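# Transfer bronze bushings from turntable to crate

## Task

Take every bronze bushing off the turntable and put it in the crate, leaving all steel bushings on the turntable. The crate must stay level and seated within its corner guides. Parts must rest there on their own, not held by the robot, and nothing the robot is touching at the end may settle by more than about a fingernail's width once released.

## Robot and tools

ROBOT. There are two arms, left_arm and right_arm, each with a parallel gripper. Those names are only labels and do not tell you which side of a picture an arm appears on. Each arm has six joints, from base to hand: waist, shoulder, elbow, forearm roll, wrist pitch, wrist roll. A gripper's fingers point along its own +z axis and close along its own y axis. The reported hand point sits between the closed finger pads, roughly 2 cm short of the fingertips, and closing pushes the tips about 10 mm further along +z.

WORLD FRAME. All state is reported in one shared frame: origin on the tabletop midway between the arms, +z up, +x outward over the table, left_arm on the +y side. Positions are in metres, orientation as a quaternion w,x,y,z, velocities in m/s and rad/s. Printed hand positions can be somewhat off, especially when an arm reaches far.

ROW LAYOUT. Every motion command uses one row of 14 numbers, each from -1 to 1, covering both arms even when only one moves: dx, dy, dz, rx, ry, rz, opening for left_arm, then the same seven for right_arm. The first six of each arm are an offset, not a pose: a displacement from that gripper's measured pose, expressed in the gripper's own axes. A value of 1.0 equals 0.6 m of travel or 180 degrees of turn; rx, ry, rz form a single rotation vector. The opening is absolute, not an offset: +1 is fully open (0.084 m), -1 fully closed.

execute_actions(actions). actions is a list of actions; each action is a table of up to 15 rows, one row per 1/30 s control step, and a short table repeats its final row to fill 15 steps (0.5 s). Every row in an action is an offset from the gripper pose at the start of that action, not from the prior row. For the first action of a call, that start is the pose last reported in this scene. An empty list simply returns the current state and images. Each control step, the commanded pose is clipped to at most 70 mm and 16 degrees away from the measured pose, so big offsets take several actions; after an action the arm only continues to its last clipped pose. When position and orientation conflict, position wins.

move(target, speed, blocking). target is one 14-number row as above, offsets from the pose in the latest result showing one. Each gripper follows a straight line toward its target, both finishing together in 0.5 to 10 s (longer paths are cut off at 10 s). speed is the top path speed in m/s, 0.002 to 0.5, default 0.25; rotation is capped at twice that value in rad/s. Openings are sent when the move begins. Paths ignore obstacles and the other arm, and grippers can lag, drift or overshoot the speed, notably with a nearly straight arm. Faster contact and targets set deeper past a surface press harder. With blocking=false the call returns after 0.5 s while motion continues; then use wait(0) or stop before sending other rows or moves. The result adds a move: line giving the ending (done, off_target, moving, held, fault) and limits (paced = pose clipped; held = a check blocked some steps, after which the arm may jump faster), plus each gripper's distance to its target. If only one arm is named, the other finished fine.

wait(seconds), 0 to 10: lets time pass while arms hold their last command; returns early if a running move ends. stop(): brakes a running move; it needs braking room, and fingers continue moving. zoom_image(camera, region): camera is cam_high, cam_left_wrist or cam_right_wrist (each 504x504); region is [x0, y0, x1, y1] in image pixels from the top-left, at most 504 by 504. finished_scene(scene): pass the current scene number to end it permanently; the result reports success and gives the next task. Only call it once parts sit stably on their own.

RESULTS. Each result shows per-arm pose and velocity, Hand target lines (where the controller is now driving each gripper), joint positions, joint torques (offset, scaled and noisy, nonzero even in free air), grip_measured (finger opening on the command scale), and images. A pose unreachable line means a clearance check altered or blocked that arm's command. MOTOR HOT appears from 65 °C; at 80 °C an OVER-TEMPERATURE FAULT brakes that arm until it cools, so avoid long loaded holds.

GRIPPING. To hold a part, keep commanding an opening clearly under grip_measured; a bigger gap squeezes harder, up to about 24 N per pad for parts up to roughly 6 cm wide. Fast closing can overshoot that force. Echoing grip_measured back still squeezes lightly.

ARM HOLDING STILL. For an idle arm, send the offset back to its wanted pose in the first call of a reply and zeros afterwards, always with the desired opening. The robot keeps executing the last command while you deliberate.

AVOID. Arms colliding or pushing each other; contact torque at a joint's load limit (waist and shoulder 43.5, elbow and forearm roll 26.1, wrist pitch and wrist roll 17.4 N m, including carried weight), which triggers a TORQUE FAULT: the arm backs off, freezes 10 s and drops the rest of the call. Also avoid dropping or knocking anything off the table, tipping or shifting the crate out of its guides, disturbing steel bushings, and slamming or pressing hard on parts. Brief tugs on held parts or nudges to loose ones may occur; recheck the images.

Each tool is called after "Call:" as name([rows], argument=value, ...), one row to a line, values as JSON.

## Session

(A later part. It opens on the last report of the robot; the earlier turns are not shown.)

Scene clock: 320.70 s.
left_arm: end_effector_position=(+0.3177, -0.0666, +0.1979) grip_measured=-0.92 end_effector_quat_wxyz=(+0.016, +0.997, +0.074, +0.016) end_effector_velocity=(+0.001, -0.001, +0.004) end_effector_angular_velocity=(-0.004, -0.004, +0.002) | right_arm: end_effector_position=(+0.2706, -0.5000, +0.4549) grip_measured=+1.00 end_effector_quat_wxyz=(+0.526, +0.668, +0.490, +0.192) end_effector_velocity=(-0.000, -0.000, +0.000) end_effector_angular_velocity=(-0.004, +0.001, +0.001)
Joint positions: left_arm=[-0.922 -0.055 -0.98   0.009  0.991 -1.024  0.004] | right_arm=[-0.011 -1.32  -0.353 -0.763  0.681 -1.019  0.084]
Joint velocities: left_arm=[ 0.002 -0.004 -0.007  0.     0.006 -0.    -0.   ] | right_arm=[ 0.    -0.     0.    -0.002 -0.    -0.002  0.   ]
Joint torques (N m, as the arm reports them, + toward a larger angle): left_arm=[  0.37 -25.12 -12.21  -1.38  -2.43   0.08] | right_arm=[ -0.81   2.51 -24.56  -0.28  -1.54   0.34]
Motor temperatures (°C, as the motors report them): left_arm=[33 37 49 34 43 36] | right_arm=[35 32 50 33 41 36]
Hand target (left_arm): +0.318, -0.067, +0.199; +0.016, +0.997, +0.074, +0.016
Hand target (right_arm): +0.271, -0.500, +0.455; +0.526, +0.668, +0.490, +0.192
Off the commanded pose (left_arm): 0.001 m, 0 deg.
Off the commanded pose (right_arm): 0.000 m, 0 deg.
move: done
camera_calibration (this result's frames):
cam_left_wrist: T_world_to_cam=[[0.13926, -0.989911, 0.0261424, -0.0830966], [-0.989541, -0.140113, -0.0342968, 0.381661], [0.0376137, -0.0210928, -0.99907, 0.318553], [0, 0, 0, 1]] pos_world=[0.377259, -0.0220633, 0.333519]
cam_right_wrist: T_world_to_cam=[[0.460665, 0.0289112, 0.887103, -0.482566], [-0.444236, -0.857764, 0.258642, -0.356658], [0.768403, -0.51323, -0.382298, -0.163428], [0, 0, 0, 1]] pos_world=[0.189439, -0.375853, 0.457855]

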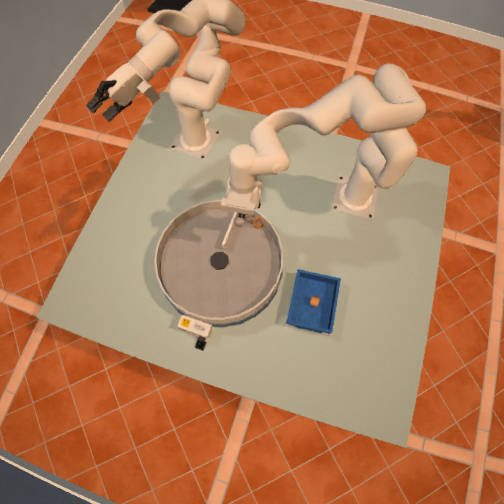

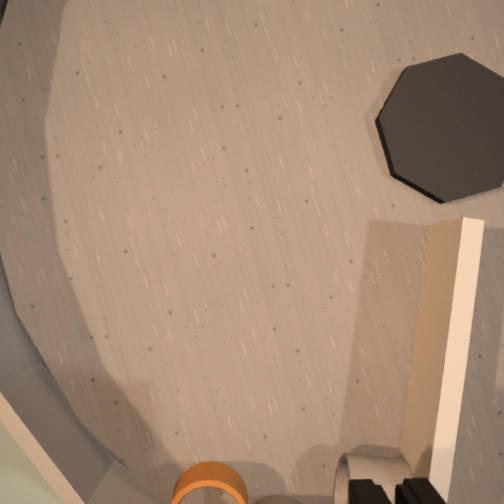

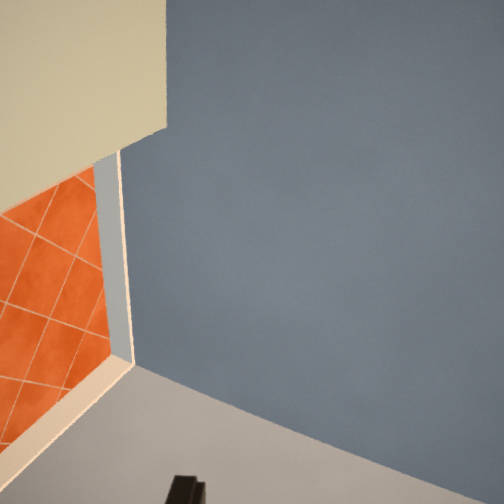

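Call:
move(target=[0.37,-0.428,0,0,0,0,-1,0,0,0,0,0,0,1], speed=0.2)

Call:
move(target=[0,0,0.22,0,0,0,-1,0,0,0,0,0,0,1], speed=0.1)

Call:
move(target=[0,0,0,0,0,0,0.3,0,0,0,0,0,0,1])

Call:
move(target=[0,0,-0.25,0,0,0,0.3,0,0,0,0,0,0,1])

Call:
move(target=[-0.33,0.4,0,0,0,0,0.3,0,0,0,0,0,0,1])

Scene clock: 331.77 s.
left_arm: end_effector_position=(+0.4994, +0.2192, +0.1955) grip_measured=-0.92 end_effector_quat_wxyz=(+0.015, +0.997, +0.073, +0.016) end_effector_velocity=(+0.001, +0.002, -0.001) end_effector_angular_velocity=(-0.000, +0.002, -0.000) | right_arm: end_effector_position=(+0.2706, -0.5000, +0.4549) grip_measured=+1.00 end_effector_quat_wxyz=(+0.526, +0.668, +0.490, +0.192) end_effector_velocity=(+0.000, +0.000, -0.000) end_effector_angular_velocity=(+0.001, +0.000, +0.001)
Joint positions: left_arm=[-0.174  0.031 -1.074 -0.028  1.006 -0.256  0.004] | right_arm=[-0.011 -1.32  -0.353 -0.763  0.681 -1.019  0.084]
Joint velocities: left_arm=[ 0.004  0.005 -0.004 -0.001  0.001  0.004  0.   ] | right_arm=[ 0.     0.    -0.     0.001 -0.    -0.001  0.   ]
Joint torques (N m, as the arm reports them, + toward a larger angle): left_arm=[  0.04 -27.35 -12.31  -1.02  -2.41   0.08] | right_arm=[ -0.86   2.52 -24.51  -0.09  -1.44   0.31]
Motor temperatures (°C, as the motors report them): left_arm=[33 37 49 34 42 36] | right_arm=[35 32 50 33 41 36]
Hand target (left_arm): +0.500, +0.220, +0.195; +0.015, +0.997, +0.074, +0.015
Hand target (right_arm): +0.271, -0.500, +0.455; +0.526, +0.668, +0.490, +0.192
Off the commanded pose (left_arm): 0.001 m, 0 deg.
Off the commanded pose (right_arm): 0.000 m, 0 deg.
move: done
camera_calibration (this result's frames):
cam_left_wrist: T_world_to_cam=[[0.138743, -0.990008, 0.0251876, 0.175055], [-0.989635, -0.139553, -0.0338852, 0.601219], [0.0370617, -0.0202251, -0.999108, 0.315454], [0, 0, 0, 1]] pos_world=[0.559009, 0.263588, 0.331136]
cam_right_wrist: T_world_to_cam=[[0.460664, 0.0289112, 0.887103, -0.482566], [-0.444236, -0.857764, 0.258642, -0.356658], [0.768403, -0.51323, -0.382298, -0.163428], [0, 0, 0, 1]] pos_world=[0.189439, -0.375853, 0.457855]

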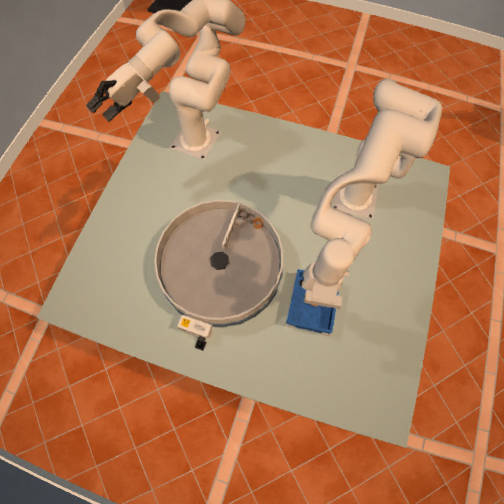

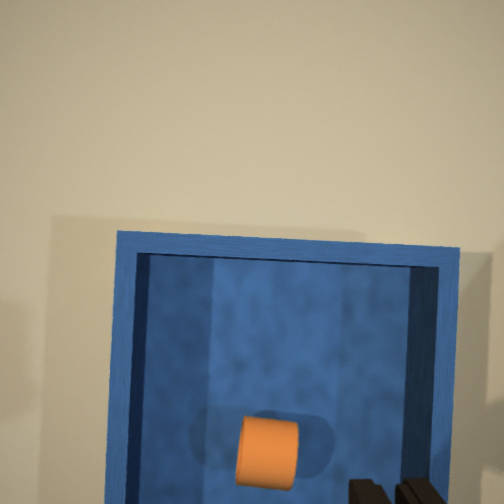

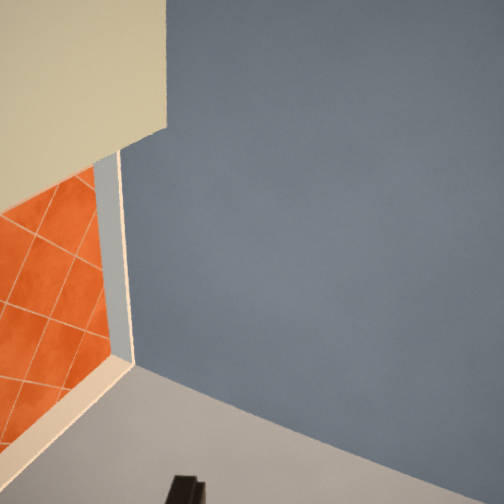

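Scene clock: 333.50 s.
left_arm: end_effector_position=(+0.5043, +0.2151, +0.0642) grip_measured=-0.92 end_effector_quat_wxyz=(+0.016, +0.997, +0.073, +0.016) end_effector_velocity=(-0.001, -0.001, -0.003) end_effector_angular_velocity=(+0.000, +0.004, -0.003) | right_arm: end_effector_position=(+0.2706, -0.5000, +0.4549) grip_measured=+1.00 end_effector_quat_wxyz=(+0.526, +0.668, +0.490, +0.192) end_effector_velocity=(-0.000, +0.000, +0.000) end_effector_angular_velocity=(+0.000, -0.002, -0.000)
Joint positions: left_arm=[-0.184  0.261 -0.949 -0.039  0.651 -0.249  0.004] | right_arm=[-0.011 -1.32  -0.353 -0.763  0.681 -1.019  0.084]
Joint velocities: left_arm=[-0.002  0.005  0.002 -0.    -0.003  0.001  0.   ] | right_arm=[ 0.    -0.002  0.    -0.     0.     0.     0.   ]
Joint torques (N m, as the arm reports them, + toward a larger angle): left_arm=[  0.13 -30.54 -10.59  -1.39  -2.49   0.16] | right_arm=[ -0.59   2.52 -24.42  -0.14  -1.5    0.22]
Motor temperatures (°C, as the motors report them): left_arm=[33 37 49 34 42 36] | right_arm=[35 32 50 33 41 36]
Hand target (left_arm): +0.504, +0.215, +0.064; +0.015, +0.997, +0.073, +0.015
Hand target (right_arm): +0.271, -0.500, +0.455; +0.526, +0.668, +0.490, +0.192
Off the commanded pose (left_arm): 0.001 m, 0 deg.
Off the commanded pose (right_arm): 0.000 m, 0 deg.
move: done
camera_calibration (this result's frames):
cam_left_wrist: T_world_to_cam=[[0.1383, -0.990053, 0.025851, 0.173831], [-0.989662, -0.139152, -0.0347286, 0.601044], [0.0379804, -0.0207808, -0.999062, 0.183685], [0, 0, 0, 1]] pos_world=[0.563813, 0.259555, 0.199893]
cam_right_wrist: T_world_to_cam=[[0.460665, 0.0289112, 0.887103, -0.482566], [-0.444236, -0.857764, 0.258643, -0.356658], [0.768403, -0.51323, -0.382298, -0.163428], [0, 0, 0, 1]] pos_world=[0.189439, -0.375853, 0.457855]

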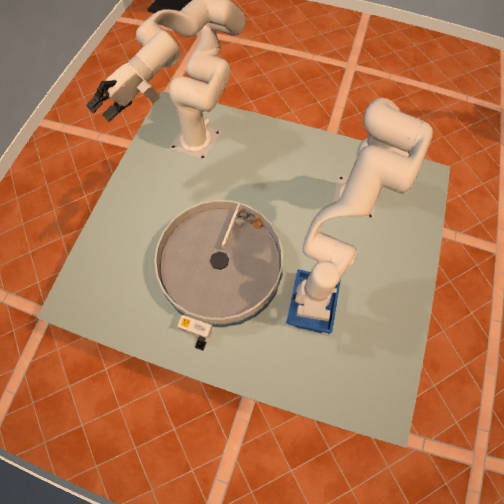

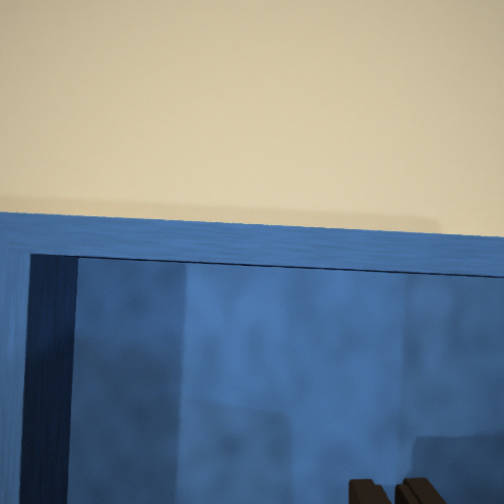

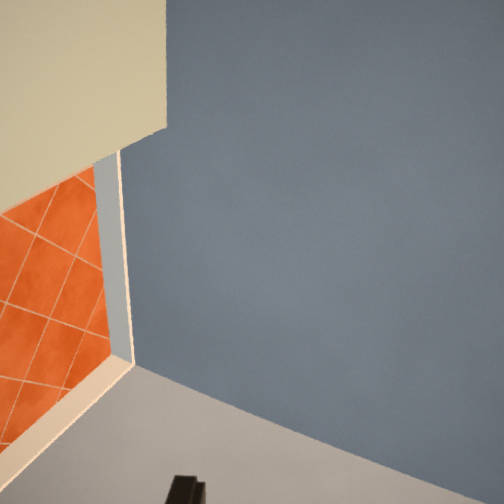

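Scene clock: 334.03 s.
left_arm: end_effector_position=(+0.5043, +0.2151, +0.0642) grip_measured=+0.29 end_effector_quat_wxyz=(+0.016, +0.997, +0.073, +0.016) end_effector_velocity=(+0.001, +0.000, +0.000) end_effector_angular_velocity=(+0.000, -0.001, +0.001) | right_arm: end_effector_position=(+0.2706, -0.5000, +0.4549) grip_measured=+1.00 end_effector_quat_wxyz=(+0.526, +0.668, +0.490, +0.192) end_effector_velocity=(+0.000, +0.000, -0.000) end_effector_angular_velocity=(+0.000, +0.001, +0.001)
Joint positions: left_arm=[-0.184  0.261 -0.949 -0.039  0.651 -0.249  0.056] | right_arm=[-0.011 -1.32  -0.353 -0.763  0.681 -1.019  0.084]
Joint velocities: left_arm=[ 0.001  0.    -0.001  0.    -0.    -0.     0.   ] | right_arm=[ 0.     0.002  0.     0.001 -0.001 -0.     0.   ]
Joint torques (N m, as the arm reports them, + toward a larger angle): left_arm=[ -0.16 -29.54 -10.69  -1.1   -2.27   0.16] | right_arm=[ -0.49   2.68 -24.59  -0.07  -1.53   0.32]
Motor temperatures (°C, as the motors report them): left_arm=[33 37 49 34 42 36] | right_arm=[35 32 50 33 41 36]
Hand target (left_arm): +0.504, +0.215, +0.064; +0.016, +0.997, +0.073, +0.016
Hand target (right_arm): +0.271, -0.500, +0.455; +0.526, +0.668, +0.490, +0.192
Off the commanded pose (left_arm): 0.000 m, 0 deg.
Off the commanded pose (right_arm): 0.000 m, 0 deg.
move: done
camera_calibration (this result's frames):
cam_left_wrist: T_world_to_cam=[[0.138299, -0.990053, 0.0258577, 0.173829], [-0.989661, -0.139152, -0.0347524, 0.60105], [0.0380049, -0.0207841, -0.999061, 0.183686], [0, 0, 0, 1]] pos_world=[0.563815, 0.259555, 0.199907]
cam_right_wrist: T_world_to_cam=[[0.460665, 0.0289113, 0.887103, -0.482566], [-0.444235, -0.857764, 0.258643, -0.356658], [0.768403, -0.51323, -0.382298, -0.163428], [0, 0, 0, 1]] pos_world=[0.189439, -0.375853, 0.457854]

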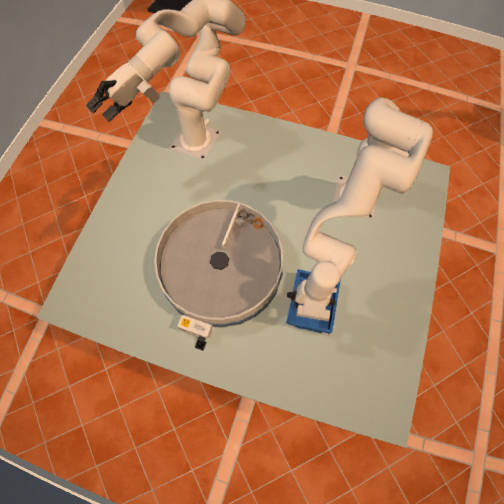

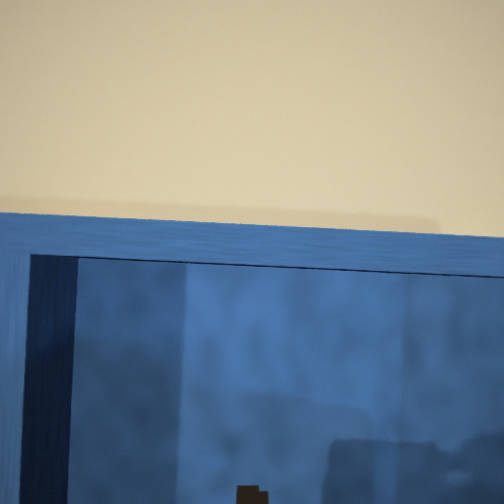

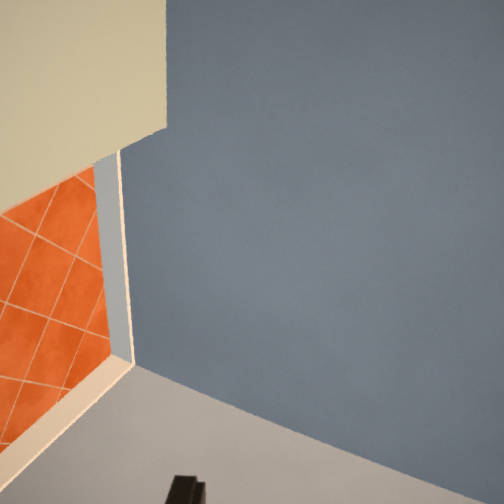

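Scene clock: 335.13 s.
left_arm: end_effector_position=(+0.4985, +0.2197, +0.2129) grip_measured=+0.29 end_effector_quat_wxyz=(+0.015, +0.997, +0.073, +0.015) end_effector_velocity=(+0.002, -0.001, +0.007) end_effector_angular_velocity=(-0.001, -0.011, -0.001) | right_arm: end_effector_position=(+0.2706, -0.5000, +0.4549) grip_measured=+1.00 end_effector_quat_wxyz=(+0.526, +0.668, +0.490, +0.192) end_effector_velocity=(-0.000, +0.000, +0.000) end_effector_angular_velocity=(+0.001, -0.001, +0.000)
Joint positions: left_arm=[-0.173  0.012 -1.103 -0.027  1.056 -0.257  0.056] | right_arm=[-0.011 -1.32  -0.353 -0.763  0.681 -1.019  0.084]
Joint velocities: left_arm=[-0.001 -0.006 -0.012  0.     0.008 -0.     0.   ] | right_arm=[ 0.    -0.001 -0.     0.002  0.    -0.     0.   ]
Joint torques (N m, as the arm reports them, + toward a larger angle): left_arm=[ -0.57 -26.23 -12.56  -1.14  -2.54   0.11] | right_arm=[ -0.81   2.35 -24.59  -0.4   -1.54   0.32]
Motor temperatures (°C, as the motors report them): left_arm=[33 37 49 34 42 36] | right_arm=[35 32 50 33 41 36]
Hand target (left_arm): +0.499, +0.220, +0.214; +0.015, +0.997, +0.073, +0.016
Hand target (right_arm): +0.271, -0.500, +0.455; +0.526, +0.668, +0.490, +0.192
Off the commanded pose (left_arm): 0.001 m, 0 deg.
Off the commanded pose (right_arm): 0.000 m, 0 deg.
move: done
camera_calibration (this result's frames):
cam_left_wrist: T_world_to_cam=[[0.138827, -0.990003, 0.0249097, 0.17532], [-0.989656, -0.139609, -0.0330217, 0.600857], [0.0361693, -0.0200677, -0.999144, 0.333343], [0, 0, 0, 1]] pos_world=[0.558246, 0.264142, 0.348532]
cam_right_wrist: T_world_to_cam=[[0.460665, 0.0289113, 0.887103, -0.482566], [-0.444236, -0.857764, 0.258643, -0.356658], [0.768403, -0.51323, -0.382298, -0.163428], [0, 0, 0, 1]] pos_world=[0.189439, -0.375853, 0.457854]

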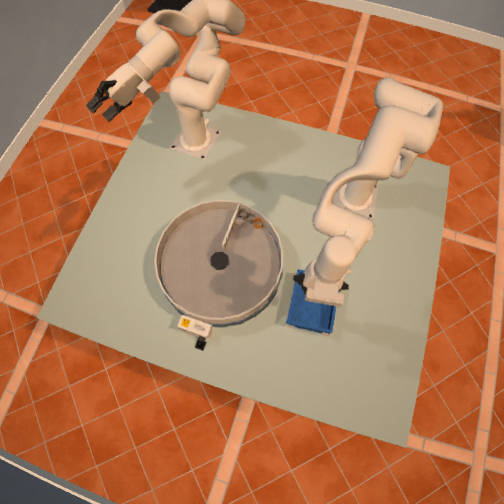

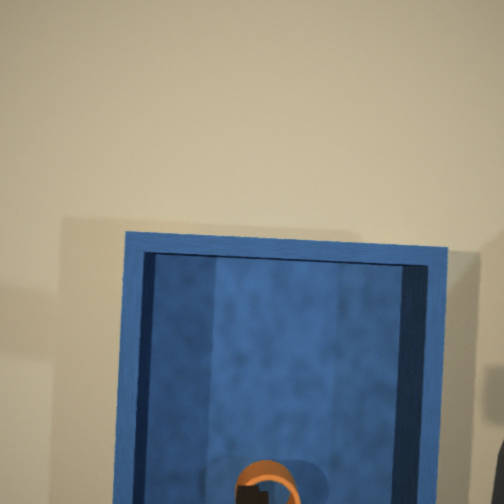

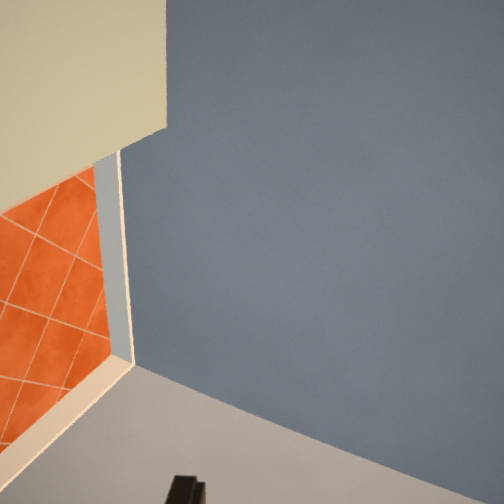

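Scene clock: 336.93 s.
left_arm: end_effector_position=(+0.3380, -0.0459, +0.2156) grip_measured=+0.29 end_effector_quat_wxyz=(+0.016, +0.997, +0.074, +0.015) end_effector_velocity=(-0.000, -0.002, +0.001) end_effector_angular_velocity=(-0.001, -0.002, -0.001) | right_arm: end_effector_position=(+0.2706, -0.5000, +0.4549) grip_measured=+1.00 end_effector_quat_wxyz=(+0.526, +0.668, +0.490, +0.192) end_effector_velocity=(-0.000, +0.000, +0.001) end_effector_angular_velocity=(-0.002, -0.002, +0.001)
Joint positions: left_arm=[-0.857 -0.078 -1.007  0.005  1.042 -0.957  0.056] | right_arm=[-0.011 -1.32  -0.353 -0.763  0.681 -1.019  0.084]
Joint velocities: left_arm=[-0.005  0.003 -0.005  0.001  0.    -0.004  0.   ] | right_arm=[-0.    -0.001 -0.    -0.001 -0.001 -0.     0.   ]
Joint torques (N m, as the arm reports them, + toward a larger angle): left_arm=[  0.51 -24.45 -12.36  -1.01  -2.31   0.33] | right_arm=[ -0.48   2.29 -24.51  -0.24  -1.62   0.18]
Motor temperatures (°C, as the motors report them): left_arm=[33 37 49 34 42 36] | right_arm=[35 32 51 33 41 36]
Hand target (left_arm): +0.338, -0.046, +0.216; +0.016, +0.997, +0.073, +0.015
Hand target (right_arm): +0.271, -0.500, +0.455; +0.526, +0.668, +0.490, +0.192
Off the commanded pose (left_arm): 0.001 m, 0 deg.
Off the commanded pose (right_arm): 0.000 m, 0 deg.
move: done
camera_calibration (this result's frames):
cam_left_wrist: T_world_to_cam=[[0.139407, -0.989896, 0.0259002, -0.0658346], [-0.989547, -0.140237, -0.0336123, 0.405123], [0.0369048, -0.0209437, -0.999099, 0.33618], [0, 0, 0, 1]] pos_world=[0.39766, -0.00131522, 0.351199]
cam_right_wrist: T_world_to_cam=[[0.460665, 0.0289113, 0.887103, -0.482566], [-0.444236, -0.857764, 0.258643, -0.356658], [0.768403, -0.51323, -0.382298, -0.163428], [0, 0, 0, 1]] pos_world=[0.189439, -0.375853, 0.457854]

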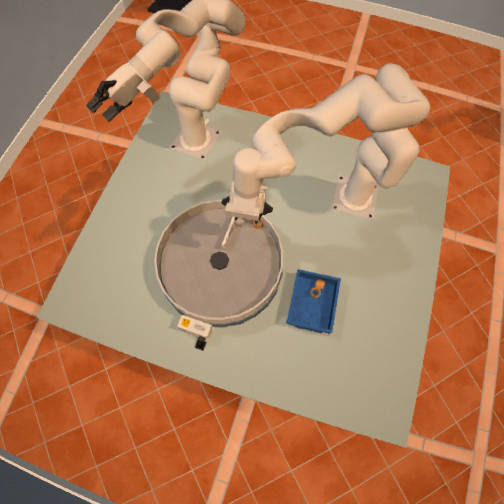

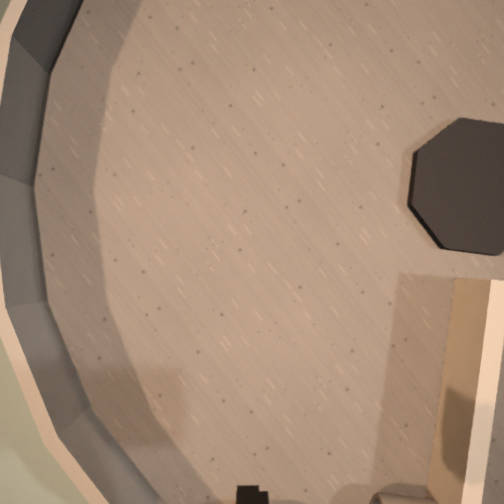

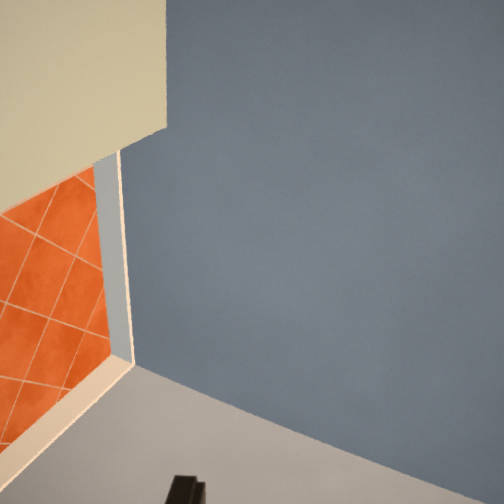

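Call:
move(target=[-0.048,-0.015,0.1,0,0,0.2,-0.1,0,0,0,0,0,0,1], speed=0.2)

Call:
zoom_image(camera="cam_high", region=[190,160,310,260])

Scene clock: 344.23 s.
left_arm: end_effector_position=(+0.3103, -0.0432, +0.1547) grip_measured=-0.11 end_effector_quat_wxyz=(+0.010, +0.971, -0.238, +0.020) end_effector_velocity=(-0.001, +0.000, -0.001) end_effector_angular_velocity=(+0.000, +0.001, -0.009) | right_arm: end_effector_position=(+0.2706, -0.5000, +0.4549) grip_measured=+1.00 end_effector_quat_wxyz=(+0.526, +0.668, +0.490, +0.192) end_effector_velocity=(+0.000, +0.000, -0.001) end_effector_angular_velocity=(+0.001, +0.002, +0.000)
Joint positions: left_arm=[-0.9   -0.072 -0.828  0.008  0.857 -0.374  0.039] | right_arm=[-0.011 -1.32  -0.353 -0.763  0.681 -1.019  0.084]
Joint velocities: left_arm=[-0.     0.     0.003 -0.001 -0.003  0.009 -0.   ] | right_arm=[ 0.     0.001 -0.     0.002  0.001 -0.001  0.   ]
Joint torques (N m, as the arm reports them, + toward a larger angle): left_arm=[ -0.7  -23.24 -11.94  -1.27  -2.39  -0.05] | right_arm=[ -0.37   2.52 -24.48  -0.22  -1.56   0.03]
Motor temperatures (°C, as the motors report them): left_arm=[33 37 49 34 41 36] | right_arm=[35 32 51 33 41 36]
Hand target (left_arm): +0.310, -0.043, +0.155; +0.010, +0.971, -0.238, +0.019
Hand target (right_arm): +0.271, -0.500, +0.455; +0.526, +0.668, +0.490, +0.192
Off the commanded pose (left_arm): 0.000 m, 0 deg.
Off the commanded pose (right_arm): 0.000 m, 0 deg.
move: done
camera_calibration (this result's frames):
cam_left_wrist: T_world_to_cam=[[-0.468479, -0.88347, 0.00295705, 0.139063], [-0.882524, 0.467817, -0.0479329, 0.371318], [0.0409639, -0.0250653, -0.998846, 0.274969], [0, 0, 0, 1]] pos_world=[0.381581, -0.0439588, 0.292039]
cam_right_wrist: T_world_to_cam=[[0.460665, 0.0289112, 0.887103, -0.482566], [-0.444236, -0.857764, 0.258643, -0.356658], [0.768403, -0.51323, -0.382298, -0.163428], [0, 0, 0, 1]] pos_world=[0.189439, -0.375853, 0.457855]

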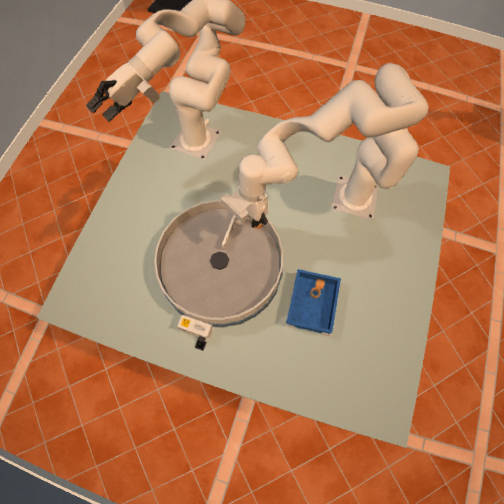

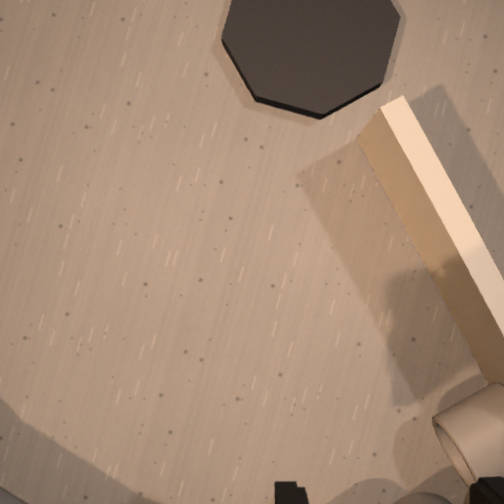

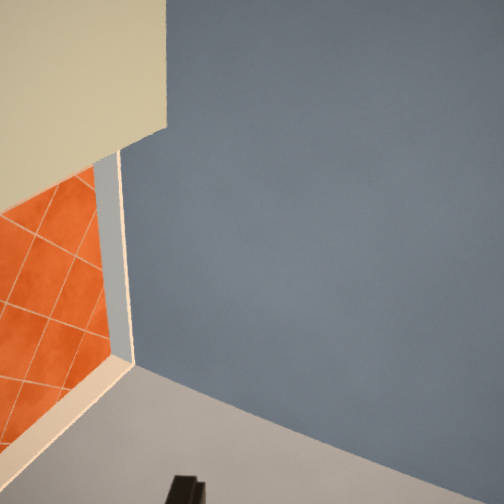

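Region (190, 160, 310, 260) of cam_high's 504x504 image, scaled by 4.200, with more detail than that image has.

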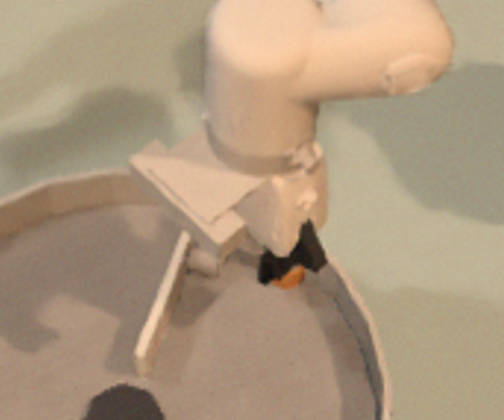

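Call:
move(target=[0.017,0,0.128,0,0,0,-0.1,0,0,0,0,0,0,1], speed=0.06)

Call:
move(target=[-0.065,0,0,0,0,0,-0.1,0,0,0,0,0,0,1], speed=0.04)

Call:
move(target=[0,0,0,0,0,0,-1,0,0,0,0,0,0,1])

Call:
move(target=[0,0,-0.2,0,0,0,-1,0,0,0,0,0,0,1], speed=0.15)

Scene clock: 351.83 s.
left_arm: end_effector_position=(+0.3217, -0.0486, +0.0776) grip_measured=-0.13 end_effector_quat_wxyz=(+0.009, +0.971, -0.237, +0.018) end_effector_velocity=(+0.000, -0.002, +0.001) end_effector_angular_velocity=(-0.004, -0.003, -0.003) | right_arm: end_effector_position=(+0.2706, -0.5000, +0.4549) grip_measured=+1.00 end_effector_quat_wxyz=(+0.526, +0.668, +0.490, +0.192) end_effector_velocity=(+0.000, +0.000, +0.001) end_effector_angular_velocity=(-0.003, -0.001, +0.001)
Joint positions: left_arm=[-0.888  0.116 -0.797  0.009  0.641 -0.366  0.038] | right_arm=[-0.011 -1.32  -0.353 -0.763  0.681 -1.019  0.084]
Joint velocities: left_arm=[-0.003  0.001 -0.003 -0.001 -0.003  0.    -0.001] | right_arm=[-0.     0.001 -0.001 -0.002 -0.002 -0.     0.   ]
Joint torques (N m, as the arm reports them, + toward a larger angle): left_arm=[ -8.61 -25.02 -12.79  -2.42  -4.9   -0.06] | right_arm=[ -0.5    2.49 -24.58   0.04  -1.55   0.34]
Motor temperatures (°C, as the motors report them): left_arm=[33 37 49 34 41 36] | right_arm=[35 32 51 33 41 36]
Hand target (left_arm): +0.322, -0.050, +0.078; +0.010, +0.971, -0.238, +0.020
Hand target (right_arm): +0.271, -0.500, +0.455; +0.526, +0.668, +0.490, +0.192
Off the commanded pose (left_arm): 0.002 m, 0 deg.
Off the commanded pose (right_arm): 0.000 m, 0 deg.
move: done
camera_calibration (this result's frames):
cam_left_wrist: T_world_to_cam=[[-0.467377, -0.884057, 0.00134851, 0.139554], [-0.883219, 0.466867, -0.0442658, 0.380033], [0.0385039, -0.0218799, -0.999019, 0.198324], [0, 0, 0, 1]] pos_world=[0.39324, -0.0497112, 0.214764]
cam_right_wrist: T_world_to_cam=[[0.460665, 0.0289112, 0.887103, -0.482566], [-0.444236, -0.857764, 0.258643, -0.356658], [0.768403, -0.51323, -0.382298, -0.163428], [0, 0, 0, 1]] pos_world=[0.189439, -0.375853, 0.457854]

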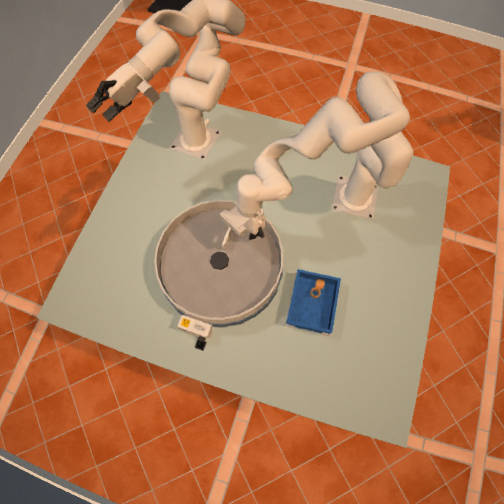

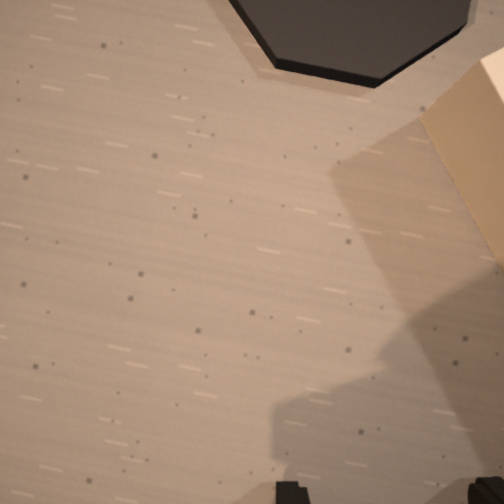

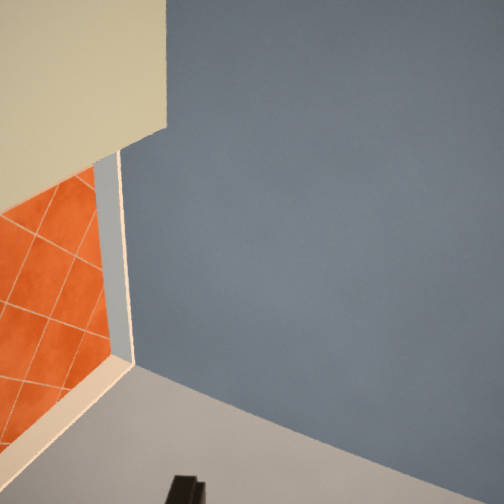

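Scene clock: 353.10 s.
left_arm: end_effector_position=(+0.3053, -0.0441, +0.0906) grip_measured=-0.13 end_effector_quat_wxyz=(+0.026, +0.972, -0.230, +0.042) end_effector_velocity=(-0.001, +0.000, +0.000) end_effector_angular_velocity=(-0.003, -0.000, +0.003) | right_arm: end_effector_position=(+0.2706, -0.5000, +0.4549) grip_measured=+1.00 end_effector_quat_wxyz=(+0.526, +0.668, +0.490, +0.192) end_effector_velocity=(+0.000, +0.000, -0.000) end_effector_angular_velocity=(+0.002, +0.000, +0.001)
Joint positions: left_arm=[-0.909  0.014 -0.695  0.012  0.582 -0.403  0.038] | right_arm=[-0.011 -1.32  -0.353 -0.763  0.681 -1.019  0.084]
Joint velocities: left_arm=[-0.001 -0.004  0.005 -0.002 -0.003 -0.002  0.   ] | right_arm=[ 0.     0.001  0.     0.002 -0.001  0.     0.   ]
Joint torques (N m, as the arm reports them, + toward a larger angle): left_arm=[-18.09 -13.99   7.13  -3.43  12.9    1.12] | right_arm=[ -0.37   2.72 -24.34  -0.2   -1.58   0.35]
Motor temperatures (°C, as the motors report them): left_arm=[33 37 48 34 42 36] | right_arm=[35 32 51 33 41 36]
Hand target (left_arm): +0.288, -0.031, +0.076; +0.009, +0.971, -0.237, +0.018
Hand target (right_arm): +0.271, -0.500, +0.455; +0.526, +0.668, +0.490, +0.192
Off the commanded pose (left_arm): 0.027 m, 3 deg.
Off the commanded pose (right_arm): 0.000 m, 0 deg.
move: off_target (left_arm)
camera_calibration (this result's frames):
cam_left_wrist: T_world_to_cam=[[-0.456059, -0.889635, 0.0236443, 0.130191], [-0.886589, 0.45187, -0.0988584, 0.369408], [0.0772638, -0.066048, -0.994821, 0.197842], [0, 0, 0, 1]] pos_world=[0.371602, -0.038035, 0.230258]
cam_right_wrist: T_world_to_cam=[[0.460665, 0.0289112, 0.887103, -0.482566], [-0.444236, -0.857764, 0.258643, -0.356658], [0.768403, -0.51323, -0.382298, -0.163428], [0, 0, 0, 1]] pos_world=[0.189439, -0.375853, 0.457854]

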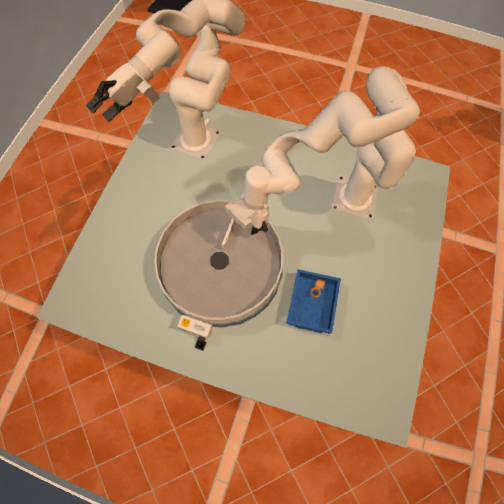

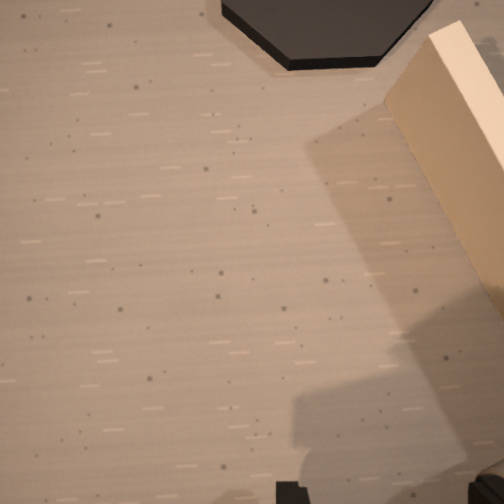

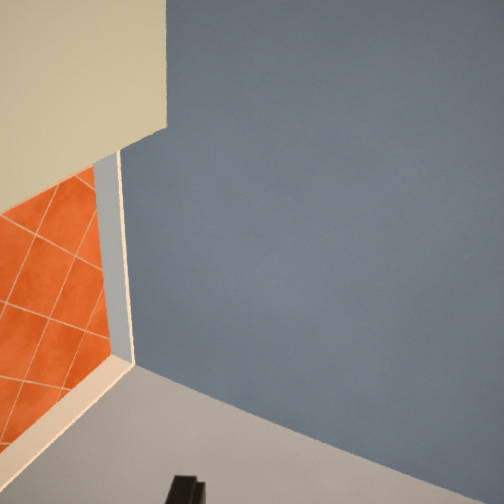

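Scene clock: 353.90 s.
left_arm: end_effector_position=(+0.3050, -0.0440, +0.0903) grip_measured=-1.00 end_effector_quat_wxyz=(+0.026, +0.972, -0.231, +0.042) end_effector_velocity=(+0.002, -0.001, +0.002) end_effector_angular_velocity=(-0.004, -0.004, +0.001) | right_arm: end_effector_position=(+0.2706, -0.5000, +0.4549) grip_measured=+1.00 end_effector_quat_wxyz=(+0.526, +0.668, +0.490, +0.192) end_effector_velocity=(+0.000, +0.000, -0.001) end_effector_angular_velocity=(+0.002, +0.000, -0.000)
Joint positions: left_arm=[-0.91   0.014 -0.694  0.012  0.582 -0.403  0.   ] | right_arm=[-0.011 -1.32  -0.353 -0.763  0.681 -1.019  0.084]
Joint velocities: left_arm=[ 0.002 -0.001 -0.003  0.    -0.002  0.001  0.   ] | right_arm=[-0.     0.001  0.001  0.001 -0.     0.001  0.   ]
Joint torques (N m, as the arm reports them, + toward a larger angle): left_arm=[  0.1  -23.42 -10.79  -0.72  -2.3    0.15] | right_arm=[ -0.69   2.74 -24.46  -0.3   -1.61   0.32]
Motor temperatures (°C, as the motors report them): left_arm=[33 37 48 34 42 36] | right_arm=[35 32 51 33 41 36]
Hand target (left_arm): +0.305, -0.044, +0.091; +0.026, +0.972, -0.230, +0.042
Hand target (right_arm): +0.271, -0.500, +0.455; +0.526, +0.668, +0.490, +0.192
Off the commanded pose (left_arm): 0.000 m, 0 deg.
Off the commanded pose (right_arm): 0.000 m, 0 deg.
move: done
camera_calibration (this result's frames):
cam_left_wrist: T_world_to_cam=[[-0.456337, -0.889501, 0.0233478, 0.130271], [-0.886501, 0.452226, -0.0980145, 0.368955], [0.0766255, -0.0654256, -0.994911, 0.19784], [0, 0, 0, 1]] pos_world=[0.371367, -0.0380313, 0.229955]
cam_right_wrist: T_world_to_cam=[[0.460665, 0.0289112, 0.887103, -0.482566], [-0.444236, -0.857764, 0.258643, -0.356658], [0.768403, -0.51323, -0.382298, -0.163428], [0, 0, 0, 1]] pos_world=[0.189439, -0.375853, 0.457854]

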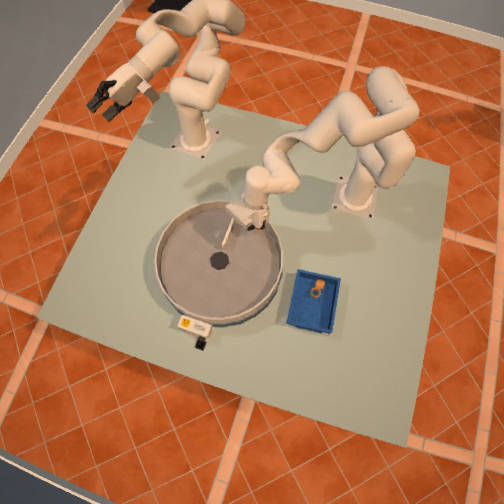

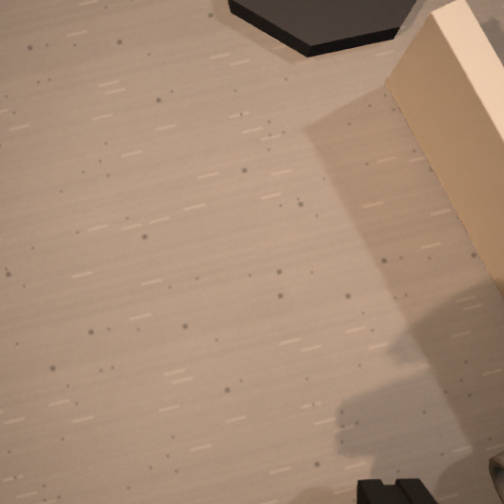

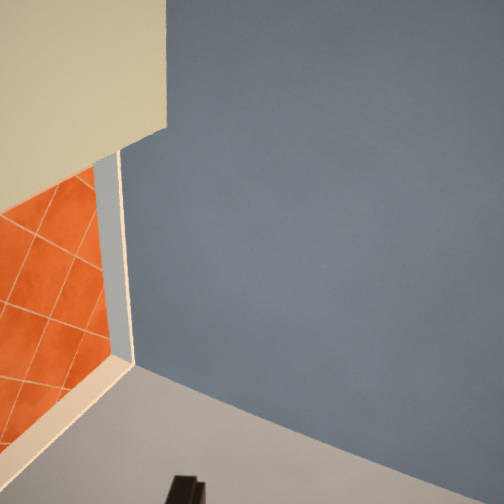

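Scene clock: 355.13 s.
left_arm: end_effector_position=(+0.2966, -0.0351, +0.2089) grip_measured=-1.00 end_effector_quat_wxyz=(+0.025, +0.972, -0.230, +0.041) end_effector_velocity=(-0.000, -0.001, +0.003) end_effector_angular_velocity=(-0.001, -0.001, -0.001) | right_arm: end_effector_position=(+0.2706, -0.5000, +0.4549) grip_measured=+1.00 end_effector_quat_wxyz=(+0.526, +0.668, +0.490, +0.192) end_effector_velocity=(-0.000, +0.000, +0.001) end_effector_angular_velocity=(+0.000, -0.002, +0.000)
Joint positions: left_arm=[-0.912 -0.234 -0.812  0.009  0.95  -0.401  0.   ] | right_arm=[-0.011 -1.32  -0.353 -0.763  0.681 -1.019  0.084]
Joint velocities: left_arm=[-0.001 -0.005 -0.005  0.     0.008 -0.001  0.   ] | right_arm=[-0.    -0.002  0.     0.    -0.001  0.     0.   ]
Joint torques (N m, as the arm reports them, + toward a larger angle): left_arm=[  0.09 -19.73 -12.35  -1.29  -2.41   0.38] | right_arm=[ -0.56   2.07 -24.62  -0.23  -1.5    0.25]
Motor temperatures (°C, as the motors report them): left_arm=[33 37 48 34 42 36] | right_arm=[35 32 51 33 41 36]
Hand target (left_arm): +0.297, -0.035, +0.210; +0.026, +0.972, -0.230, +0.042
Hand target (right_arm): +0.271, -0.500, +0.455; +0.526, +0.668, +0.490, +0.192
Off the commanded pose (left_arm): 0.001 m, 0 deg.
Off the commanded pose (right_arm): 0.000 m, 0 deg.
move: done
camera_calibration (this result's frames):
cam_left_wrist: T_world_to_cam=[[-0.455922, -0.889736, 0.0224867, 0.131632], [-0.886762, 0.451948, -0.0969339, 0.368927], [0.0760827, -0.0641347, -0.995037, 0.317273], [0, 0, 0, 1]] pos_world=[0.363025, -0.0292696, 0.3485]
cam_right_wrist: T_world_to_cam=[[0.460665, 0.0289113, 0.887103, -0.482566], [-0.444236, -0.857764, 0.258643, -0.356658], [0.768403, -0.51323, -0.382298, -0.163428], [0, 0, 0, 1]] pos_world=[0.189439, -0.375853, 0.457855]

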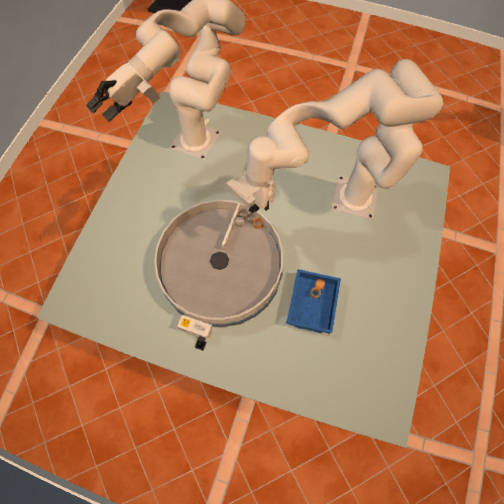

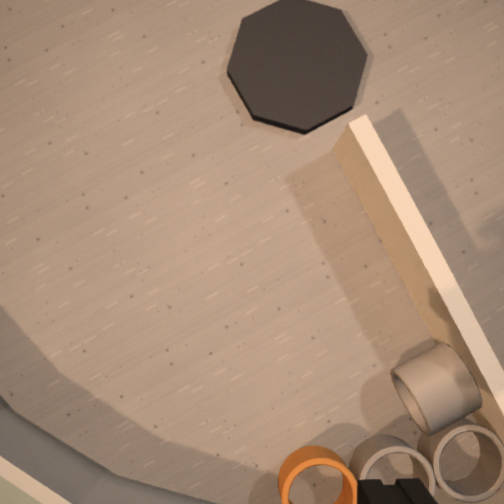

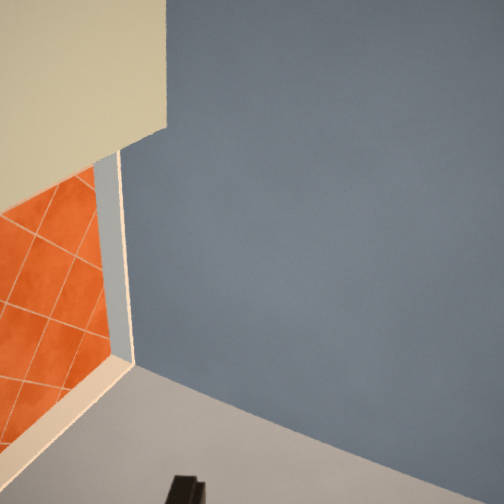

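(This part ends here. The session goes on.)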